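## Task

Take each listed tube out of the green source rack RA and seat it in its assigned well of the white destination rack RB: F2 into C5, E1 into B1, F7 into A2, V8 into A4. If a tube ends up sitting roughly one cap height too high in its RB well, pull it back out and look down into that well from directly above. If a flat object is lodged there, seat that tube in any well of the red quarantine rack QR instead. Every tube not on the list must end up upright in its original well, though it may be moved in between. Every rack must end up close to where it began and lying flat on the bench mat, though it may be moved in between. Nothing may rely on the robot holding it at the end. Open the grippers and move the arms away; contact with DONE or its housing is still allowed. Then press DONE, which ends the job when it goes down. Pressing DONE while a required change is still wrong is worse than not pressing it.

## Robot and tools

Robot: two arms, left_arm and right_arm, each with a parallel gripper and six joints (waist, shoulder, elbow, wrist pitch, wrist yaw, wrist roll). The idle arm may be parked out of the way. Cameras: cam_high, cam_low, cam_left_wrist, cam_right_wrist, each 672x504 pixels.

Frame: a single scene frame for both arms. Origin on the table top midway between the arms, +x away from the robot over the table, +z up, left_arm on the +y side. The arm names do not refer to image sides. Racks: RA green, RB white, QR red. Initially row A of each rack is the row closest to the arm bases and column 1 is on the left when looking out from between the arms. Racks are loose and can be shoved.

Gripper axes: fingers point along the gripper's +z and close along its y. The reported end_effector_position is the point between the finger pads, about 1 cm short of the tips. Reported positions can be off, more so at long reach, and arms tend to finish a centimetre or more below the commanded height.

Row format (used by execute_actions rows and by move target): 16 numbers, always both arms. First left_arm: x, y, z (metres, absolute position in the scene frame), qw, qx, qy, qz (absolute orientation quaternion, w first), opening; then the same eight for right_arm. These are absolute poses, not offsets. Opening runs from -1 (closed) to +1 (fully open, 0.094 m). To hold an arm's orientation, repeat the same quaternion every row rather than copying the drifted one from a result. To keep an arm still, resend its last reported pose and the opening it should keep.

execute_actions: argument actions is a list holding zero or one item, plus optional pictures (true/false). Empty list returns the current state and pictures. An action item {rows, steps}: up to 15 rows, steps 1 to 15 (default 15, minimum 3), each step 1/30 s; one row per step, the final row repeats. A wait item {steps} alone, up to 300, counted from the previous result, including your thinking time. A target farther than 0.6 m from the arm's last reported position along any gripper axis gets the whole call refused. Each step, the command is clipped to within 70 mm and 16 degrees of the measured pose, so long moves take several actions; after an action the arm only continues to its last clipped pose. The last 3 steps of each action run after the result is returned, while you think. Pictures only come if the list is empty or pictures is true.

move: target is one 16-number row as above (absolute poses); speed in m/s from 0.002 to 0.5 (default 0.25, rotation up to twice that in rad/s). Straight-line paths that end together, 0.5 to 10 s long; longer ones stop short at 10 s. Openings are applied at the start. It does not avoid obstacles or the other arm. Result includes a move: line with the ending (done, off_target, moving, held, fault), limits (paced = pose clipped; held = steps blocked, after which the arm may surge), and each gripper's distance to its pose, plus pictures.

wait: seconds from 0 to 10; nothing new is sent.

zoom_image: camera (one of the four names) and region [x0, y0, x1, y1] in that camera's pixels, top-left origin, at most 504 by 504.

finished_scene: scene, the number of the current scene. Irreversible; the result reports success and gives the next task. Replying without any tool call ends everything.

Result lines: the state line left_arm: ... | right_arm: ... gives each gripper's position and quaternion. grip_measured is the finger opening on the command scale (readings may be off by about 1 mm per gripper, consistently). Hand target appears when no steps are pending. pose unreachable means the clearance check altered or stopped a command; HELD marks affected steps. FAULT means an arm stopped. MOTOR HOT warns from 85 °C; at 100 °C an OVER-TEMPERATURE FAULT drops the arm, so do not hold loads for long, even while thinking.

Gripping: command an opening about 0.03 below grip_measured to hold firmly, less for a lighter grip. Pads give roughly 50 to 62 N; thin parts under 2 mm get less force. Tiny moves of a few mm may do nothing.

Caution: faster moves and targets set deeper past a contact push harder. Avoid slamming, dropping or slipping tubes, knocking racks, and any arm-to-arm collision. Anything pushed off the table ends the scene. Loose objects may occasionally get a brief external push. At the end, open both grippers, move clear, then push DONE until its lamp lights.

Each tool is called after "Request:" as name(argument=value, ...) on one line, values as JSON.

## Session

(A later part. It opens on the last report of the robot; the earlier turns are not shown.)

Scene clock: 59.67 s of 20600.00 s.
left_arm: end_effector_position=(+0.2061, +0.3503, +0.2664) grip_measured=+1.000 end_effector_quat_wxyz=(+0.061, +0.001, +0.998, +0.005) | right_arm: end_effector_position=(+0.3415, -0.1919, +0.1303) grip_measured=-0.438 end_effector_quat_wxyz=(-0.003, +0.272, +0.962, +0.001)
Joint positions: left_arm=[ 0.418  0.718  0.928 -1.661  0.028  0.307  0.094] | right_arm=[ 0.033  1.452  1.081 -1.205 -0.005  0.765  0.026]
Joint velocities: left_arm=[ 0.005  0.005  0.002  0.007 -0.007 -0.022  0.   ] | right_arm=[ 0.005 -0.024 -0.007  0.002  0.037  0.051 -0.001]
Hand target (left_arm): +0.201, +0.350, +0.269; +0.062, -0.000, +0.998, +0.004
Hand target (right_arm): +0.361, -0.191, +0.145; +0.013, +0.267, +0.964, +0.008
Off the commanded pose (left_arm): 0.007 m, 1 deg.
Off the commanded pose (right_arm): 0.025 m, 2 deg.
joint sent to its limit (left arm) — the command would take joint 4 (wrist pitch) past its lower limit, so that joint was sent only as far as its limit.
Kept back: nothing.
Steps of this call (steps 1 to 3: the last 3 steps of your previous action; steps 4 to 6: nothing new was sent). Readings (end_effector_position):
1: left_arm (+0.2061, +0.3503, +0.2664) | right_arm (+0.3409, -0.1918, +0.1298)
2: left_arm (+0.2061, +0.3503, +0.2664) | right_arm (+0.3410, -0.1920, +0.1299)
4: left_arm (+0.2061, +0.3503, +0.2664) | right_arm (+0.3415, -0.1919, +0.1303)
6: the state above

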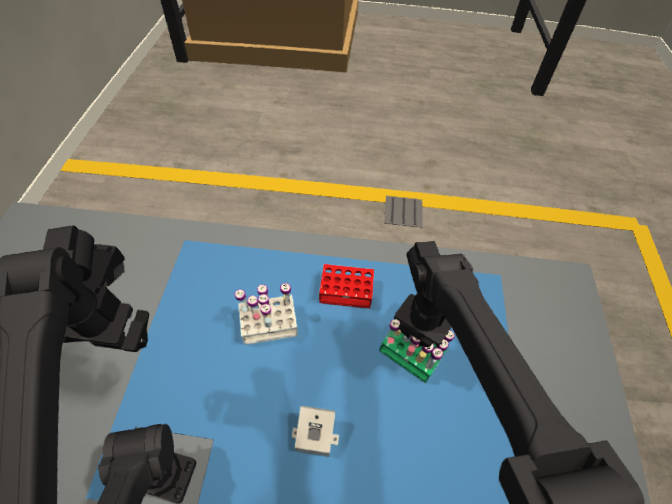

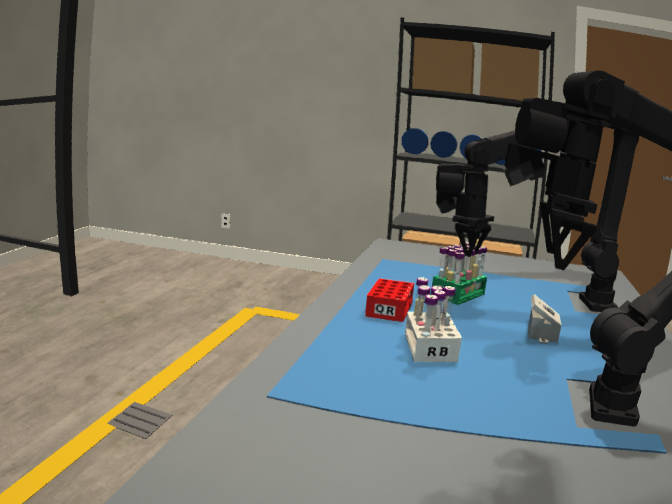

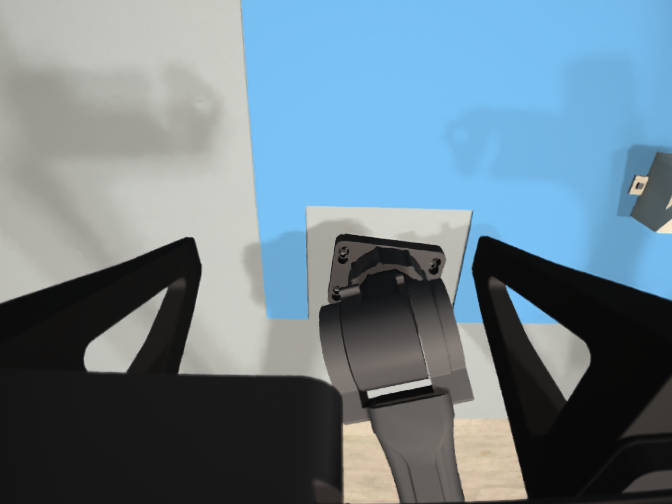

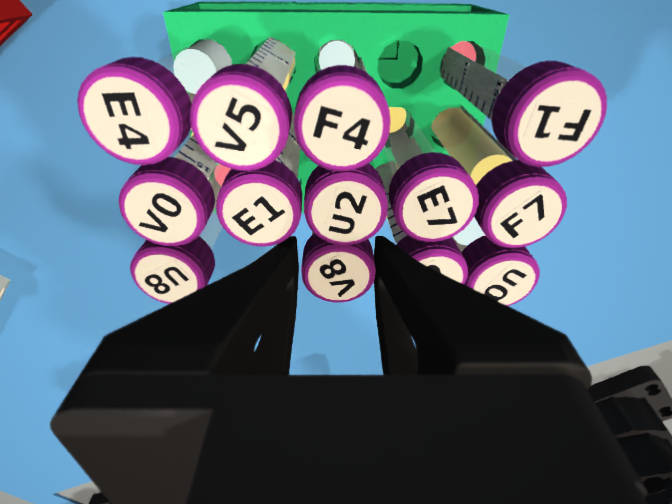

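Request:
execute_actions(actions=[{"rows":[[0.2,0.35,0.27,0.05,0,1,0,1,0.362,-0.19,0.144,0.0125,0.267,0.964,0.008,-0.52],[0.2,0.35,0.27,0.05,0,1,0,1,0.362,-0.19,0.144,0.0125,0.267,0.964,0.008,-0.575]],"steps":9}])

Request:
execute_actions(actions=[{"rows":[[0.2,0.35,0.27,0.05,0,1,0,1,0.362,-0.19,0.15,0.015,0.267,0.964,0.01,-0.575],[0.2,0.35,0.27,0.05,0,1,0,1,0.362,-0.19,0.157,0.018,0.267,0.964,0.012,-0.575],[0.2,0.35,0.27,0.05,0,1,0,1,0.362,-0.19,0.164,0.021,0.267,0.964,0.014,-0.575],[0.2,0.35,0.27,0.05,0,1,0,1,0.362,-0.19,0.171,0.024,0.267,0.964,0.016,-0.575],[0.2,0.35,0.27,0.05,0,1,0,1,0.362,-0.19,0.177,0.024,0.267,0.964,0.016,-0.575],[0.2,0.35,0.27,0.05,0,1,0,1,0.362,-0.19,0.183,0.024,0.267,0.964,0.016,-0.575],[0.2,0.35,0.27,0.05,0,1,0,1,0.361,-0.19,0.189,0.024,0.267,0.964,0.016,-0.575],[0.2,0.35,0.27,0.05,0,1,0,1,0.361,-0.19,0.195,0.024,0.267,0.964,0.016,-0.575],[0.2,0.35,0.27,0.05,0,1,0,1,0.36,-0.19,0.201,0.024,0.267,0.964,0.016,-0.575],[0.2,0.35,0.27,0.05,0,1,0,1,0.36,-0.19,0.207,0.024,0.267,0.964,0.016,-0.575],[0.2,0.35,0.27,0.05,0,1,0,1,0.359,-0.19,0.213,0.024,0.267,0.964,0.016,-0.575],[0.2,0.35,0.27,0.05,0,1,0,1,0.358,-0.19,0.219,0.024,0.267,0.964,0.016,-0.575],[0.2,0.35,0.27,0.05,0,1,0,1,0.357,-0.19,0.225,0.024,0.267,0.964,0.016,-0.575],[0.2,0.35,0.27,0.05,0,1,0,1,0.356,-0.19,0.231,0.024,0.267,0.964,0.016,-0.575]],"steps":15}])

Request:
move(target=[0.2,0.35,0.27,0.05,0,1,0,1,0.30,-0.14,0.235,0,0.267,0.964,0,-0.575], speed=0.15)

Request:
move(target=[0.2,0.35,0.27,0.05,0,1,0,1,0.388,0.112,0.235,0,-0.156,0.988,0,-0.575], speed=0.25)

Request:
move(target=[0.2,0.35,0.27,0.05,0,1,0,1,0.377,0.11,0.184,0,-0.156,0.988,0,-0.575], speed=0.08)

Request:
zoom_image(camera="cam_right_wrist", region=[250,80,410,220])

Scene clock: 60.43 s of 20600.00 s.
left_arm: end_effector_position=(+0.2061, +0.3503, +0.2664) grip_measured=+1.000 end_effector_quat_wxyz=(+0.061, +0.001, +0.998, +0.005) | right_arm: end_effector_position=(+0.3415, -0.1919, +0.1303) grip_measured=-0.547 end_effector_quat_wxyz=(-0.003, +0.271, +0.963, +0.001)
Joint positions: left_arm=[ 0.418  0.718  0.928 -1.661  0.028  0.307  0.094] | right_arm=[ 0.033  1.452  1.081 -1.205 -0.005  0.763  0.021]
Joint velocities: left_arm=[-0.024 -0.005 -0.027 -0.022 -0.022 -0.066  0.   ] | right_arm=[-0.005 -0.005  0.002 -0.007 -0.037 -0.007 -0.   ]
joint sent to its limit (left arm) — the command would take joint 4 (wrist pitch) past its lower limit, so that joint was sent only as far as its limit.
Steps of this call (steps 1 to 17: nothing new was sent; steps 18 to 23: the first 6 steps of this action). Readings (end_effector_position):
18: left_arm (+0.2061, +0.3503, +0.2664) | right_arm (+0.3415, -0.1919, +0.1303)
19: left_arm (+0.2061, +0.3503, +0.2664) | right_arm (+0.3415, -0.1919, +0.1303)
21: left_arm (+0.2061, +0.3503, +0.2664) | right_arm (+0.3415, -0.1919, +0.1303)
23: the state above

Scene clock: 60.93 s of 20600.00 s.
left_arm: end_effector_position=(+0.2061, +0.3503, +0.2664) grip_measured=+1.000 end_effector_quat_wxyz=(+0.061, +0.001, +0.998, +0.005) | right_arm: end_effector_position=(+0.3402, -0.1921, +0.1741) grip_measured=-0.547 end_effector_quat_wxyz=(-0.007, +0.270, +0.963, -0.001)
Joint positions: left_arm=[ 0.418  0.718  0.928 -1.661  0.028  0.307  0.094] | right_arm=[ 0.033  1.417  1.165 -1.331 -0.005  0.763  0.021]
Joint velocities: left_arm=[-0.005 -0.005 -0.012 -0.012 -0.125 -0.037  0.   ] | right_arm=[-0.024 -0.22   0.33  -0.481 -0.007  0.022  0.   ]
Off your previous action's commanded pose (left_arm): 0.007 m, 1 deg at its last step (step 3 of this call).
Off your previous action's commanded pose (right_arm): 0.025 m, 2 deg at its last step (step 3 of this call).
joint sent to its limit (left arm) — the command would take joint 4 (wrist pitch) past its lower limit, so that joint was sent only as far as its limit.
Steps of this call (steps 1 to 3: the last 3 steps of your previous action; steps 4 to 15: the first 12 steps of this action). Readings (end_effector_position):
4: left_arm (+0.2061, +0.3503, +0.2664) | right_arm (+0.3414, -0.1919, +0.1303)
5: left_arm (+0.2061, +0.3503, +0.2664) | right_arm (+0.3409, -0.1920, +0.1306)
7: left_arm (+0.2061, +0.3503, +0.2664) | right_arm (+0.3401, -0.1922, +0.1328)
11: left_arm (+0.2061, +0.3503, +0.2664) | right_arm (+0.3408, -0.1919, +0.1479)
15: the state above

Scene clock: 62.30 s of 20600.00 s.
left_arm: end_effector_position=(+0.2061, +0.3503, +0.2664) grip_measured=+1.000 end_effector_quat_wxyz=(+0.061, +0.001, +0.998, +0.005) | right_arm: end_effector_position=(+0.3011, -0.1376, +0.2288) grip_measured=-0.547 end_effector_quat_wxyz=(-0.004, +0.257, +0.966, -0.000)
Joint positions: left_arm=[ 0.418  0.718  0.928 -1.661  0.028  0.307  0.094] | right_arm=[ 0.198  1.331  1.227 -1.472 -0.004  0.9    0.021]
Joint velocities: left_arm=[-0.015 -0.005 -0.027 -0.002  0.037 -0.051  0.   ] | right_arm=[-0.015 -0.005 -0.007  0.007 -0.022  0.022  0.   ]
Hand target (left_arm): +0.201, +0.350, +0.269; +0.062, -0.000, +0.998, +0.004
Hand target (right_arm): +0.300, -0.140, +0.235; -0.000, +0.267, +0.964, +0.000
Off your previous action's commanded pose (left_arm): 0.007 m, 1 deg at its last step (step 3 of this call).
Off your previous action's commanded pose (right_arm): 0.039 m, 3 deg at its last step (step 3 of this call).
Off the commanded pose (left_arm): 0.007 m, 1 deg.
Off the commanded pose (right_arm): 0.007 m, 1 deg.
joint sent to its limit (left arm) — the command would take joint 4 (wrist pitch) past its lower limit, so that joint was sent only as far as its limit.
Kept back: nothing.
move: done

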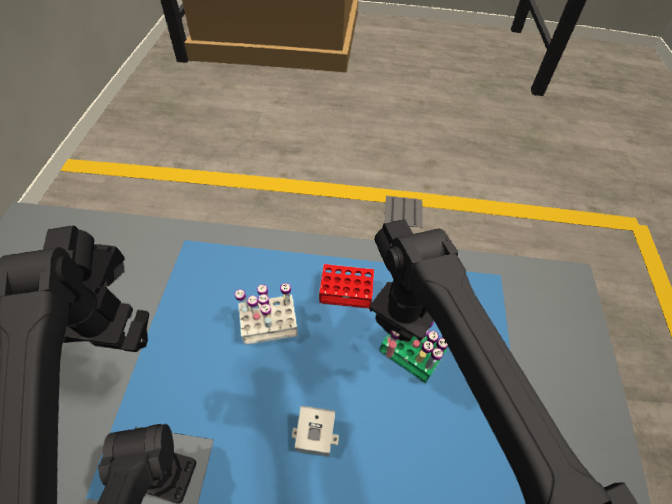

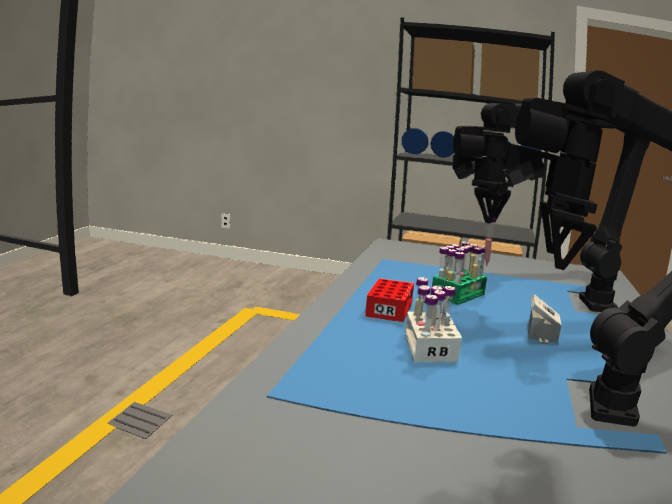

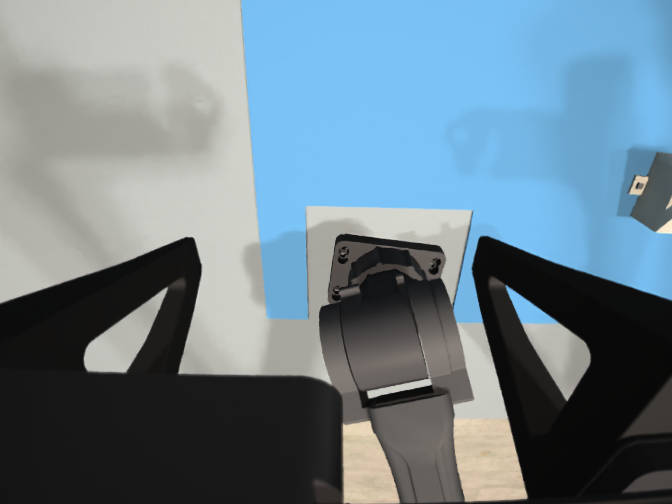

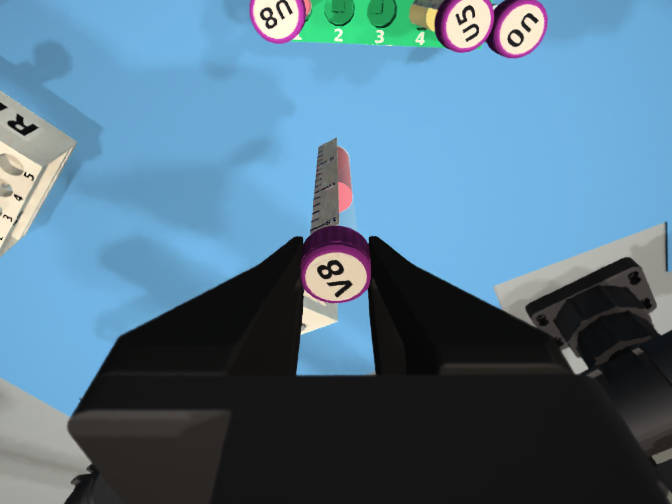

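Scene clock: 64.50 s of 20600.00 s.
left_arm: end_effector_position=(+0.2061, +0.3503, +0.2664) grip_measured=+1.000 end_effector_quat_wxyz=(+0.061, +0.001, +0.998, +0.005) | right_arm: end_effector_position=(+0.3812, +0.0999, +0.2214) grip_measured=-0.547 end_effector_quat_wxyz=(-0.016, -0.148, +0.989, -0.008)
Joint positions: left_arm=[ 0.418  0.718  0.928 -1.661  0.028  0.307  0.094] | right_arm=[ 0.538  1.872  1.858 -1.594 -0.004  0.424  0.021]
Joint velocities: left_arm=[-0.005 -0.015  0.007 -0.007 -0.066 -0.007  0.   ] | right_arm=[ 0.005  0.005 -0.017  0.007 -0.051 -0.007 -0.001]
Hand target (left_arm): +0.201, +0.350, +0.269; +0.062, -0.000, +0.998, +0.004
Hand target (right_arm): +0.392, +0.109, +0.237; +0.000, -0.156, +0.988, +0.001
Off the commanded pose (left_arm): 0.007 m, 1 deg.
Off the commanded pose (right_arm): 0.019 m, 2 deg.
joint sent to its limit (left arm) — the command would take joint 4 (wrist pitch) past its lower limit, so that joint was sent only as far as its limit.
Kept back: nothing.
move: off_target (right_arm)

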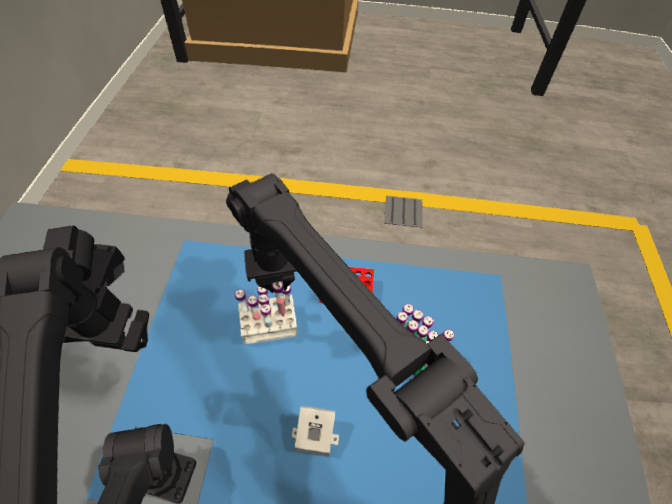

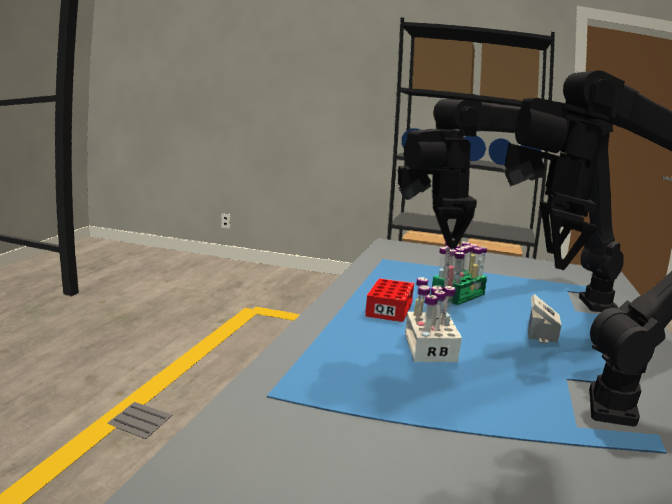

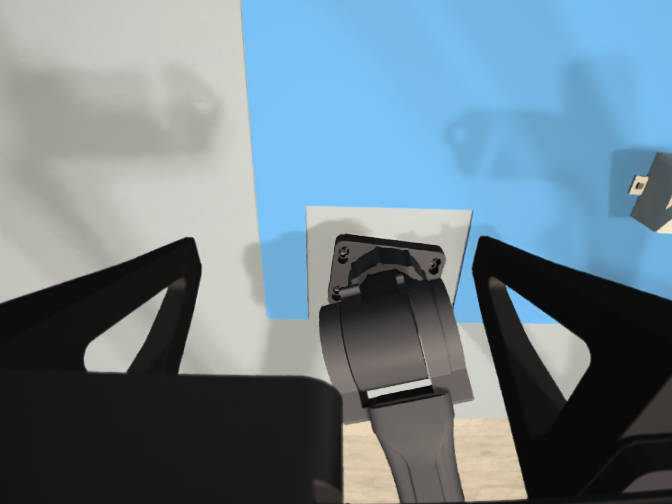

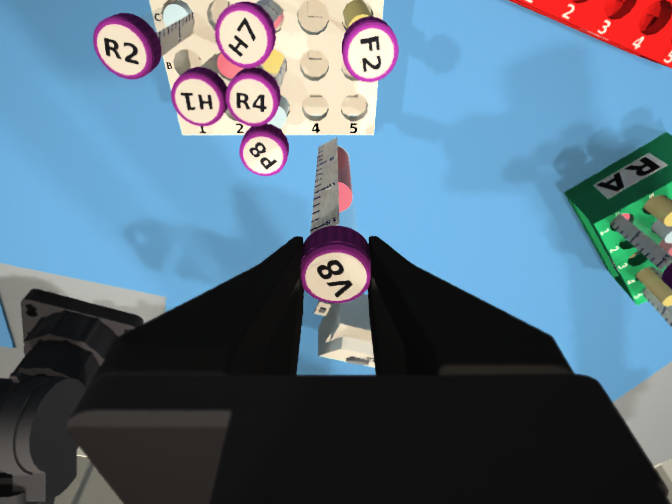

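Scene clock: 65.37 s of 20600.00 s.
left_arm: end_effector_position=(+0.2061, +0.3503, +0.2664) grip_measured=+1.000 end_effector_quat_wxyz=(+0.061, +0.001, +0.998, +0.005) | right_arm: end_effector_position=(+0.3789, +0.1077, +0.1826) grip_measured=-0.547 end_effector_quat_wxyz=(-0.006, -0.154, +0.988, -0.002)
Joint positions: left_arm=[ 0.418  0.718  0.928 -1.661  0.028  0.307  0.094] | right_arm=[ 0.551  1.872  1.757 -1.469 -0.004  0.424  0.021]
Joint velocities: left_arm=[-0.005 -0.005  0.017  0.012 -0.022  0.051  0.   ] | right_arm=[-0.005  0.005 -0.032 -0.002  0.022 -0.081 -0.   ]
Hand target (left_arm): +0.201, +0.350, +0.269; +0.062, -0.000, +0.998, +0.004
Hand target (right_arm): +0.378, +0.110, +0.184; -0.000, -0.156, +0.988, +0.000
Off the commanded pose (left_arm): 0.007 m, 1 deg.
Off the commanded pose (right_arm): 0.003 m, 1 deg.
joint sent to its limit (left arm) — the command would take joint 4 (wrist pitch) past its lower limit, so that joint was sent only as far as its limit.
Kept back: nothing.
move: done

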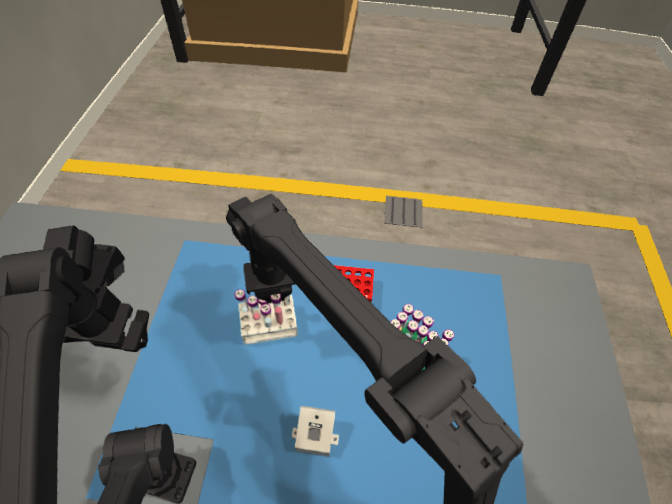

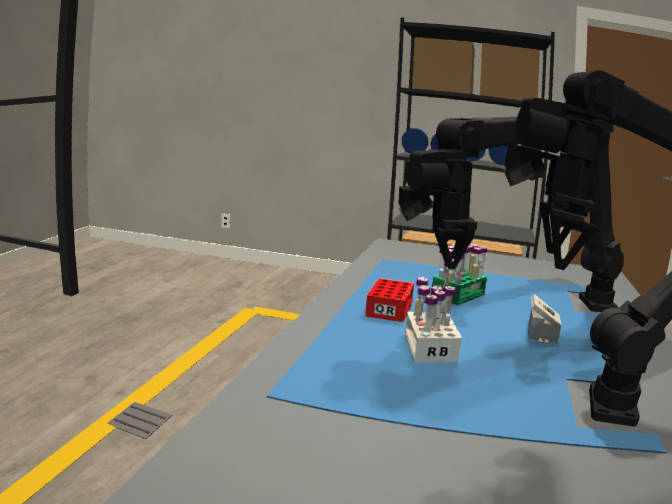

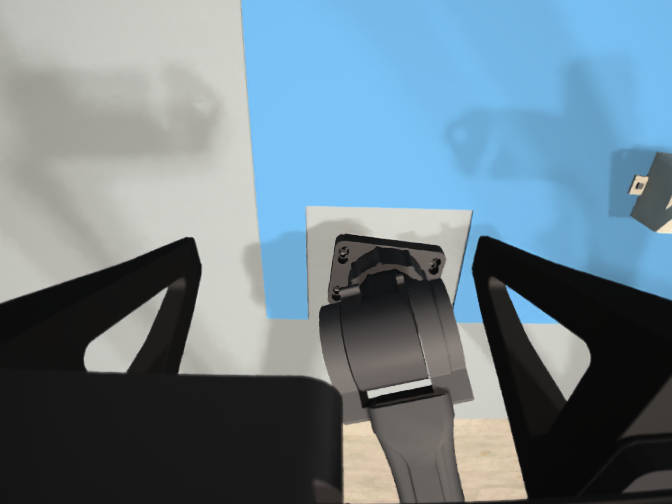

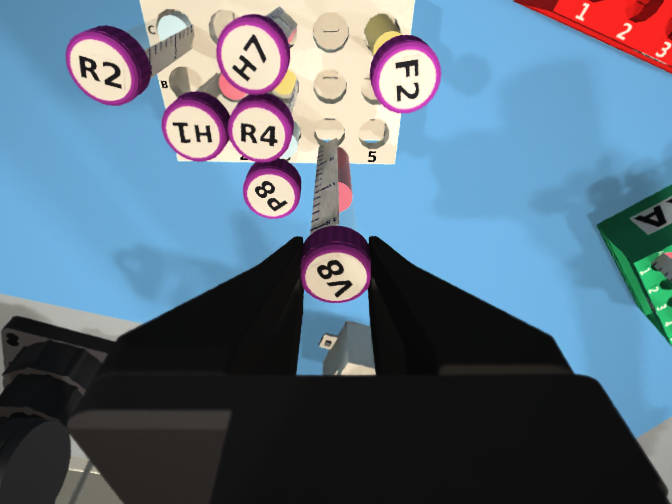

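Region (250, 80, 410, 220) of cam_right_wrist's 672x504 image, scaled by 3.150, with more detail than that image has; it fills the top 441 rows of this view, and the rest is white.

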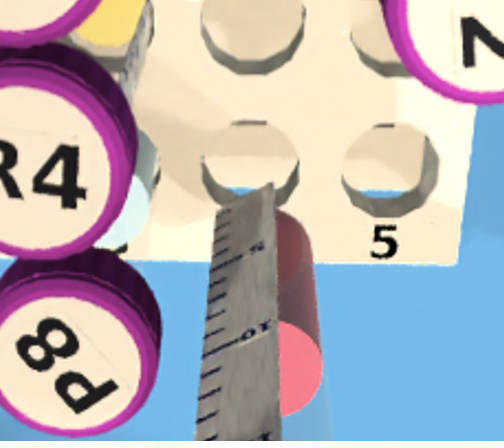

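Request:
execute_actions(actions=[{"rows":[[0.2,0.35,0.27,0.05,0,1,0,1,0.379,0.113,0.182,0.004,-0.156,0.988,0.002,-0.575],[0.2,0.35,0.27,0.05,0,1,0,1,0.379,0.113,0.179,0.004,-0.156,0.988,0.002,-0.575],[0.2,0.35,0.27,0.05,0,1,0,1,0.379,0.113,0.176,0.004,-0.156,0.988,0.002,-0.575],[0.2,0.35,0.27,0.05,0,1,0,1,0.379,0.113,0.173,0.004,-0.156,0.988,0.002,-0.575],[0.2,0.35,0.27,0.05,0,1,0,1,0.379,0.113,0.17,0.004,-0.156,0.988,0.002,-0.575],[0.2,0.35,0.27,0.05,0,1,0,1,0.379,0.113,0.167,0.004,-0.156,0.988,0.002,-0.575],[0.2,0.35,0.27,0.05,0,1,0,1,0.379,0.113,0.164,0.004,-0.156,0.988,0.002,-0.575],[0.2,0.35,0.27,0.05,0,1,0,1,0.379,0.113,0.161,0.004,-0.156,0.988,0.002,-0.575],[0.2,0.35,0.27,0.05,0,1,0,1,0.379,0.113,0.158,0.004,-0.156,0.988,0.002,-0.575]],"steps":15}])

Request:
move(target=[0.2,0.35,0.27,0.05,0,1,0,1,0.379,0.113,0.158,0.004,-0.77,0.638,0,-0.575], speed=0.5)

Scene clock: 66.07 s of 20600.00 s.
left_arm: end_effector_position=(+0.2061, +0.3503, +0.2664) grip_measured=+1.000 end_effector_quat_wxyz=(+0.061, +0.001, +0.998, +0.005) | right_arm: end_effector_position=(+0.3804, +0.1088, +0.1638) grip_measured=-0.547 end_effector_quat_wxyz=(+0.002, -0.154, +0.988, +0.003)
Joint positions: left_arm=[ 0.418  0.718  0.928 -1.661  0.028  0.307  0.094] | right_arm=[ 0.551  1.872  1.707 -1.401 -0.003  0.424  0.021]
Joint velocities: left_arm=[-0.005 -0.005 -0.007  0.022 -0.066  0.051  0.   ] | right_arm=[-0.015 -0.005 -0.066  0.046 -0.022  0.007 -0.   ]
joint sent to its limit (left arm) — the command would take joint 4 (wrist pitch) past its lower limit, so that joint was sent only as far as its limit.
Steps of this call (steps 1 to 9: nothing new was sent; steps 10 to 21: the first 12 steps of this action). Readings (end_effector_position):
10: left_arm (+0.2061, +0.3503, +0.2664) | right_arm (+0.3792, +0.1079, +0.1826)
11: left_arm (+0.2061, +0.3503, +0.2664) | right_arm (+0.3802, +0.1087, +0.1826)
13: left_arm (+0.2061, +0.3503, +0.2664) | right_arm (+0.3819, +0.1101, +0.1810)
17: left_arm (+0.2061, +0.3503, +0.2664) | right_arm (+0.3819, +0.1102, +0.1719)
21: the state above

Scene clock: 68.50 s of 20600.00 s.
left_arm: end_effector_position=(+0.2061, +0.3503, +0.2664) grip_measured=+1.000 end_effector_quat_wxyz=(+0.061, +0.001, +0.998, +0.005) | right_arm: end_effector_position=(+0.3805, +0.1097, +0.1635) grip_measured=-0.547 end_effector_quat_wxyz=(-0.005, +0.763, -0.647, -0.001)
Joint positions: left_arm=[ 0.418  0.718  0.928 -1.661  0.028  0.307  0.094] | right_arm=[ 0.552  1.872  1.707 -1.397 -0.003 -1.001  0.021]
Joint velocities: left_arm=[-0.005 -0.005 -0.007 -0.002 -0.066 -0.007  0.   ] | right_arm=[ 0.005  0.005 -0.012  0.002  0.037 -0.081  0.001]
Hand target (left_arm): +0.201, +0.350, +0.269; +0.062, -0.000, +0.998, +0.004
Hand target (right_arm): +0.379, +0.113, +0.158; -0.004, +0.770, -0.638, -0.000
Off your previous action's commanded pose (left_arm): 0.007 m, 1 deg at its last step (step 3 of this call).
Off your previous action's commanded pose (right_arm): 0.007 m, 0 deg at its last step (step 3 of this call).
Off the commanded pose (left_arm): 0.007 m, 1 deg.
Off the commanded pose (right_arm): 0.007 m, 1 deg.
joint sent to its limit (left arm) — the command would take joint 4 (wrist pitch) past its lower limit, so that joint was sent only as far as its limit.
Kept back: nothing.
move: done

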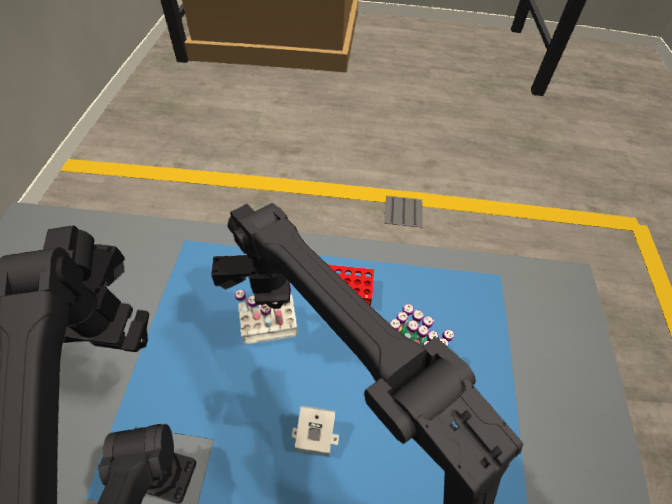

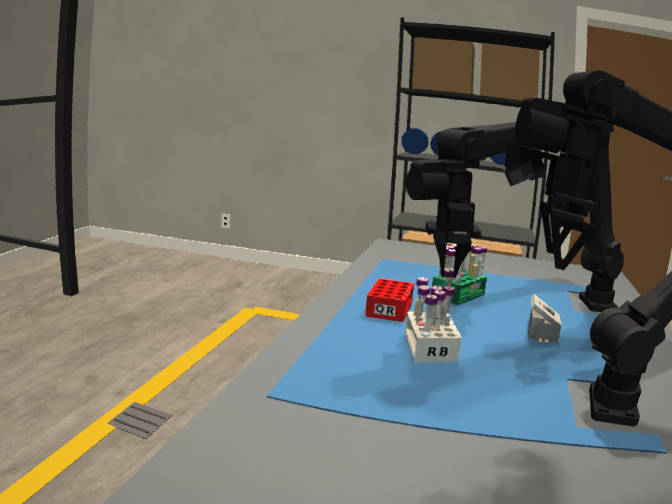

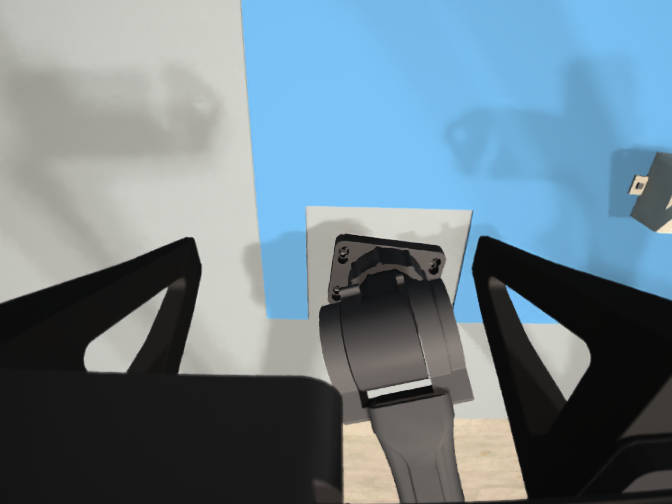

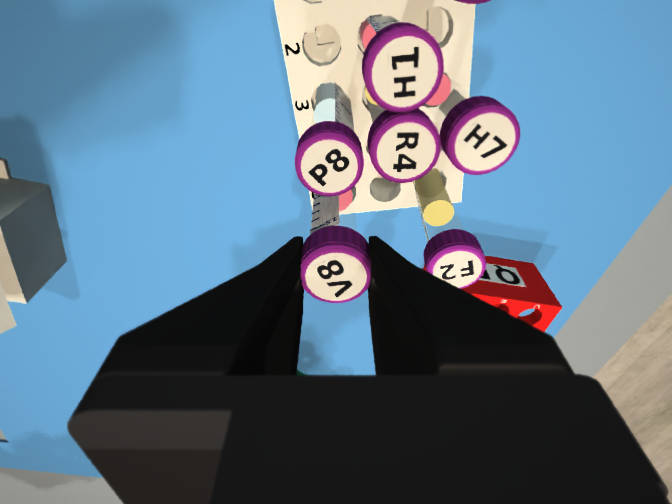

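Request:
execute_actions(actions=[{"rows":[[0.2,0.35,0.27,0.05,0,1,0,1,0.378,0.112,0.155,0.002,-0.77,0.638,0,-0.575],[0.2,0.35,0.27,0.05,0,1,0,1,0.378,0.112,0.152,0.002,-0.77,0.638,0,-0.575],[0.2,0.35,0.27,0.05,0,1,0,1,0.378,0.112,0.149,0.002,-0.77,0.638,0,-0.575],[0.2,0.35,0.27,0.05,0,1,0,1,0.378,0.112,0.146,0.002,-0.77,0.638,0,-0.575],[0.2,0.35,0.27,0.05,0,1,0,1,0.378,0.112,0.143,0.002,-0.77,0.638,0,-0.575],[0.2,0.35,0.27,0.05,0,1,0,1,0.378,0.112,0.14,0.002,-0.77,0.638,0,-0.575],[0.2,0.35,0.27,0.05,0,1,0,1,0.378,0.112,0.137,0.002,-0.77,0.638,0,-0.575],[0.2,0.35,0.27,0.05,0,1,0,1,0.378,0.112,0.134,0.002,-0.77,0.638,0,-0.575],[0.2,0.35,0.27,0.05,0,1,0,1,0.378,0.112,0.131,0.002,-0.77,0.638,0,-0.575],[0.2,0.35,0.27,0.05,0,1,0,1,0.378,0.112,0.128,0.002,-0.77,0.638,0,-0.575]],"steps":15}])

Request:
execute_actions(actions=[{"steps":6}], pictures=true)

Scene clock: 69.20 s of 20600.00 s.
left_arm: end_effector_position=(+0.2061, +0.3503, +0.2664) grip_measured=+1.000 end_effector_quat_wxyz=(+0.061, +0.001, +0.998, +0.005) | right_arm: end_effector_position=(+0.3797, +0.1102, +0.1444) grip_measured=-0.547 end_effector_quat_wxyz=(-0.011, +0.764, -0.645, +0.000)
Joint positions: left_arm=[ 0.418  0.718  0.928 -1.661  0.028  0.307  0.094] | right_arm=[ 0.554  1.872  1.657 -1.333 -0.003 -1.004  0.021]
Joint velocities: left_arm=[-0.015 -0.024 -0.012  0.012  0.022 -0.037  0.   ] | right_arm=[-0.015  0.005 -0.071  0.076 -0.022 -0.022 -0.001]
joint sent to its limit (left arm) — the command would take joint 4 (wrist pitch) past its lower limit, so that joint was sent only as far as its limit.
Steps of this call (steps 1 to 9: nothing new was sent; steps 10 to 21: the first 12 steps of this action). Readings (end_effector_position):
10: left_arm (+0.2061, +0.3503, +0.2664) | right_arm (+0.3805, +0.1098, +0.1635)
11: left_arm (+0.2061, +0.3503, +0.2664) | right_arm (+0.3807, +0.1099, +0.1631)
13: left_arm (+0.2061, +0.3503, +0.2664) | right_arm (+0.3812, +0.1104, +0.1610)
17: left_arm (+0.2061, +0.3503, +0.2664) | right_arm (+0.3798, +0.1103, +0.1519)
21: the state above

Scene clock: 69.40 s of 20600.00 s.
left_arm: end_effector_position=(+0.2061, +0.3503, +0.2664) grip_measured=+1.000 end_effector_quat_wxyz=(+0.061, +0.001, +0.998, +0.005) | right_arm: end_effector_position=(+0.3799, +0.1104, +0.1419) grip_measured=-0.547 end_effector_quat_wxyz=(-0.010, +0.764, -0.645, +0.000)
Joint positions: left_arm=[ 0.418  0.718  0.928 -1.661  0.028  0.307  0.094] | right_arm=[ 0.554  1.875  1.654 -1.329 -0.003 -1.004  0.021]
Joint velocities: left_arm=[-0.005  0.015 -0.012 -0.012 -0.022  0.037  0.   ] | right_arm=[-0.005  0.005 -0.002  0.007 -0.007  0.037 -0.001]
Hand target (left_arm): +0.201, +0.350, +0.269; +0.062, -0.000, +0.998, +0.004
Hand target (right_arm): +0.378, +0.112, +0.128; -0.002, +0.770, -0.638, -0.000
Off the commanded pose (left_arm): 0.007 m, 1 deg.
Off the commanded pose (right_arm): 0.014 m, 1 deg.
joint sent to its limit (left arm) — the command would take joint 4 (wrist pitch) past its lower limit, so that joint was sent only as far as its limit.
Kept back: nothing.
Steps of this call (steps 1 to 3: the last 3 steps of your previous action; steps 4 to 6: nothing new was sent). Readings (end_effector_position):
1: left_arm (+0.2061, +0.3503, +0.2664) | right_arm (+0.3798, +0.1103, +0.1432)
2: left_arm (+0.2061, +0.3503, +0.2664) | right_arm (+0.3799, +0.1104, +0.1426)
4: left_arm (+0.2061, +0.3503, +0.2664) | right_arm (+0.3799, +0.1104, +0.1421)
6: the state above

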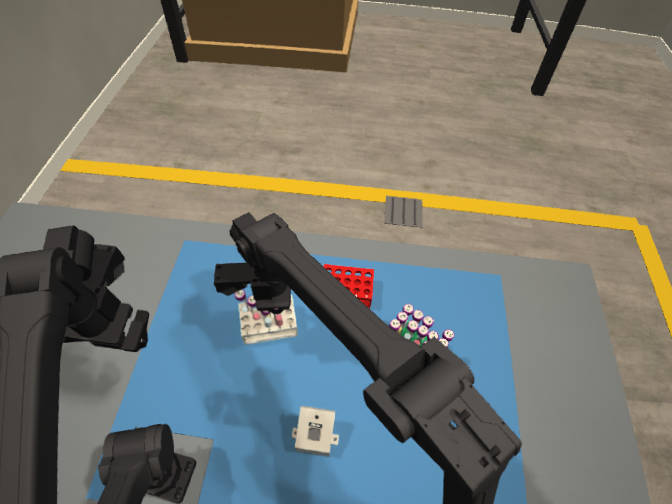

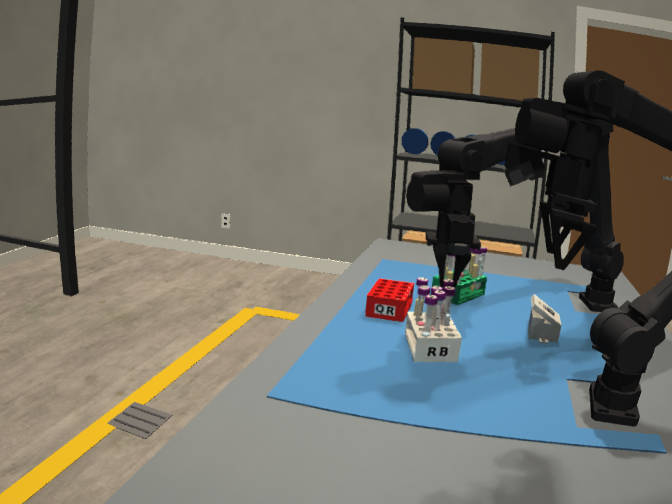

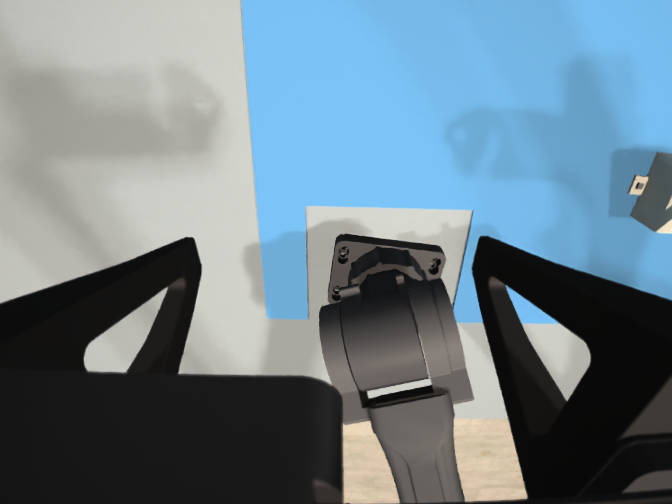

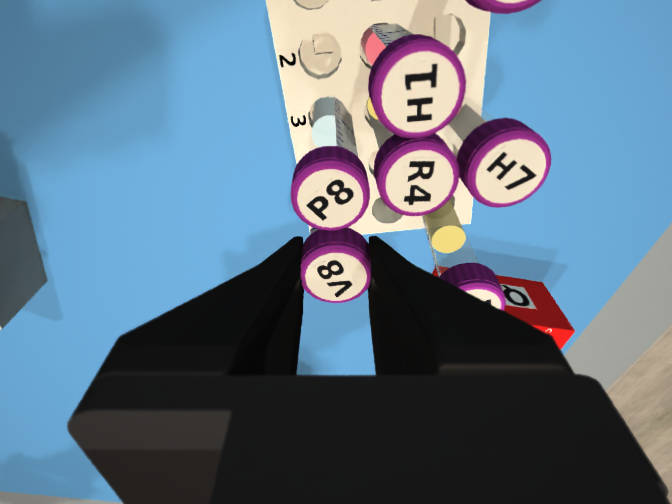

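Request:
execute_actions(actions=[{"rows":[[0.2,0.35,0.27,0.05,0,1,0,1,0.378,0.112,0.125,0.002,-0.77,0.638,0,-0.575],[0.2,0.35,0.27,0.05,0,1,0,1,0.378,0.112,0.123,0.002,-0.77,0.638,0,-0.575],[0.2,0.35,0.27,0.05,0,1,0,1,0.378,0.112,0.121,0.002,-0.77,0.638,0,-0.575]],"steps":12}])

Scene clock: 69.80 s of 20600.00 s.
left_arm: end_effector_position=(+0.2061, +0.3503, +0.2664) grip_measured=+1.000 end_effector_quat_wxyz=(+0.061, +0.001, +0.998, +0.005) | right_arm: end_effector_position=(+0.3799, +0.1104, +0.1361) grip_measured=-0.547 end_effector_quat_wxyz=(-0.011, +0.764, -0.645, +0.000)
Joint positions: left_arm=[ 0.418  0.718  0.928 -1.661  0.028  0.307  0.094] | right_arm=[ 0.554  1.878  1.642 -1.313 -0.003 -1.004  0.021]
Joint velocities: left_arm=[-0.015 -0.015 -0.012  0.002 -0.066 -0.022  0.   ] | right_arm=[-0.005 -0.005  0.007  0.007 -0.007  0.022 -0.001]
joint sent to its limit (left arm) — the command would take joint 4 (wrist pitch) past its lower limit, so that joint was sent only as far as its limit.
Steps of this call (steps 1 to 3: nothing new was sent; steps 4 to 12: the first 9 steps of this action). Readings (end_effector_position):
4: left_arm (+0.2061, +0.3503, +0.2664) | right_arm (+0.3800, +0.1105, +0.1416)
5: left_arm (+0.2061, +0.3503, +0.2664) | right_arm (+0.3801, +0.1106, +0.1410)
7: left_arm (+0.2061, +0.3503, +0.2664) | right_arm (+0.3802, +0.1107, +0.1392)
11: left_arm (+0.2061, +0.3503, +0.2664) | right_arm (+0.3799, +0.1104, +0.1363)
12: the state above


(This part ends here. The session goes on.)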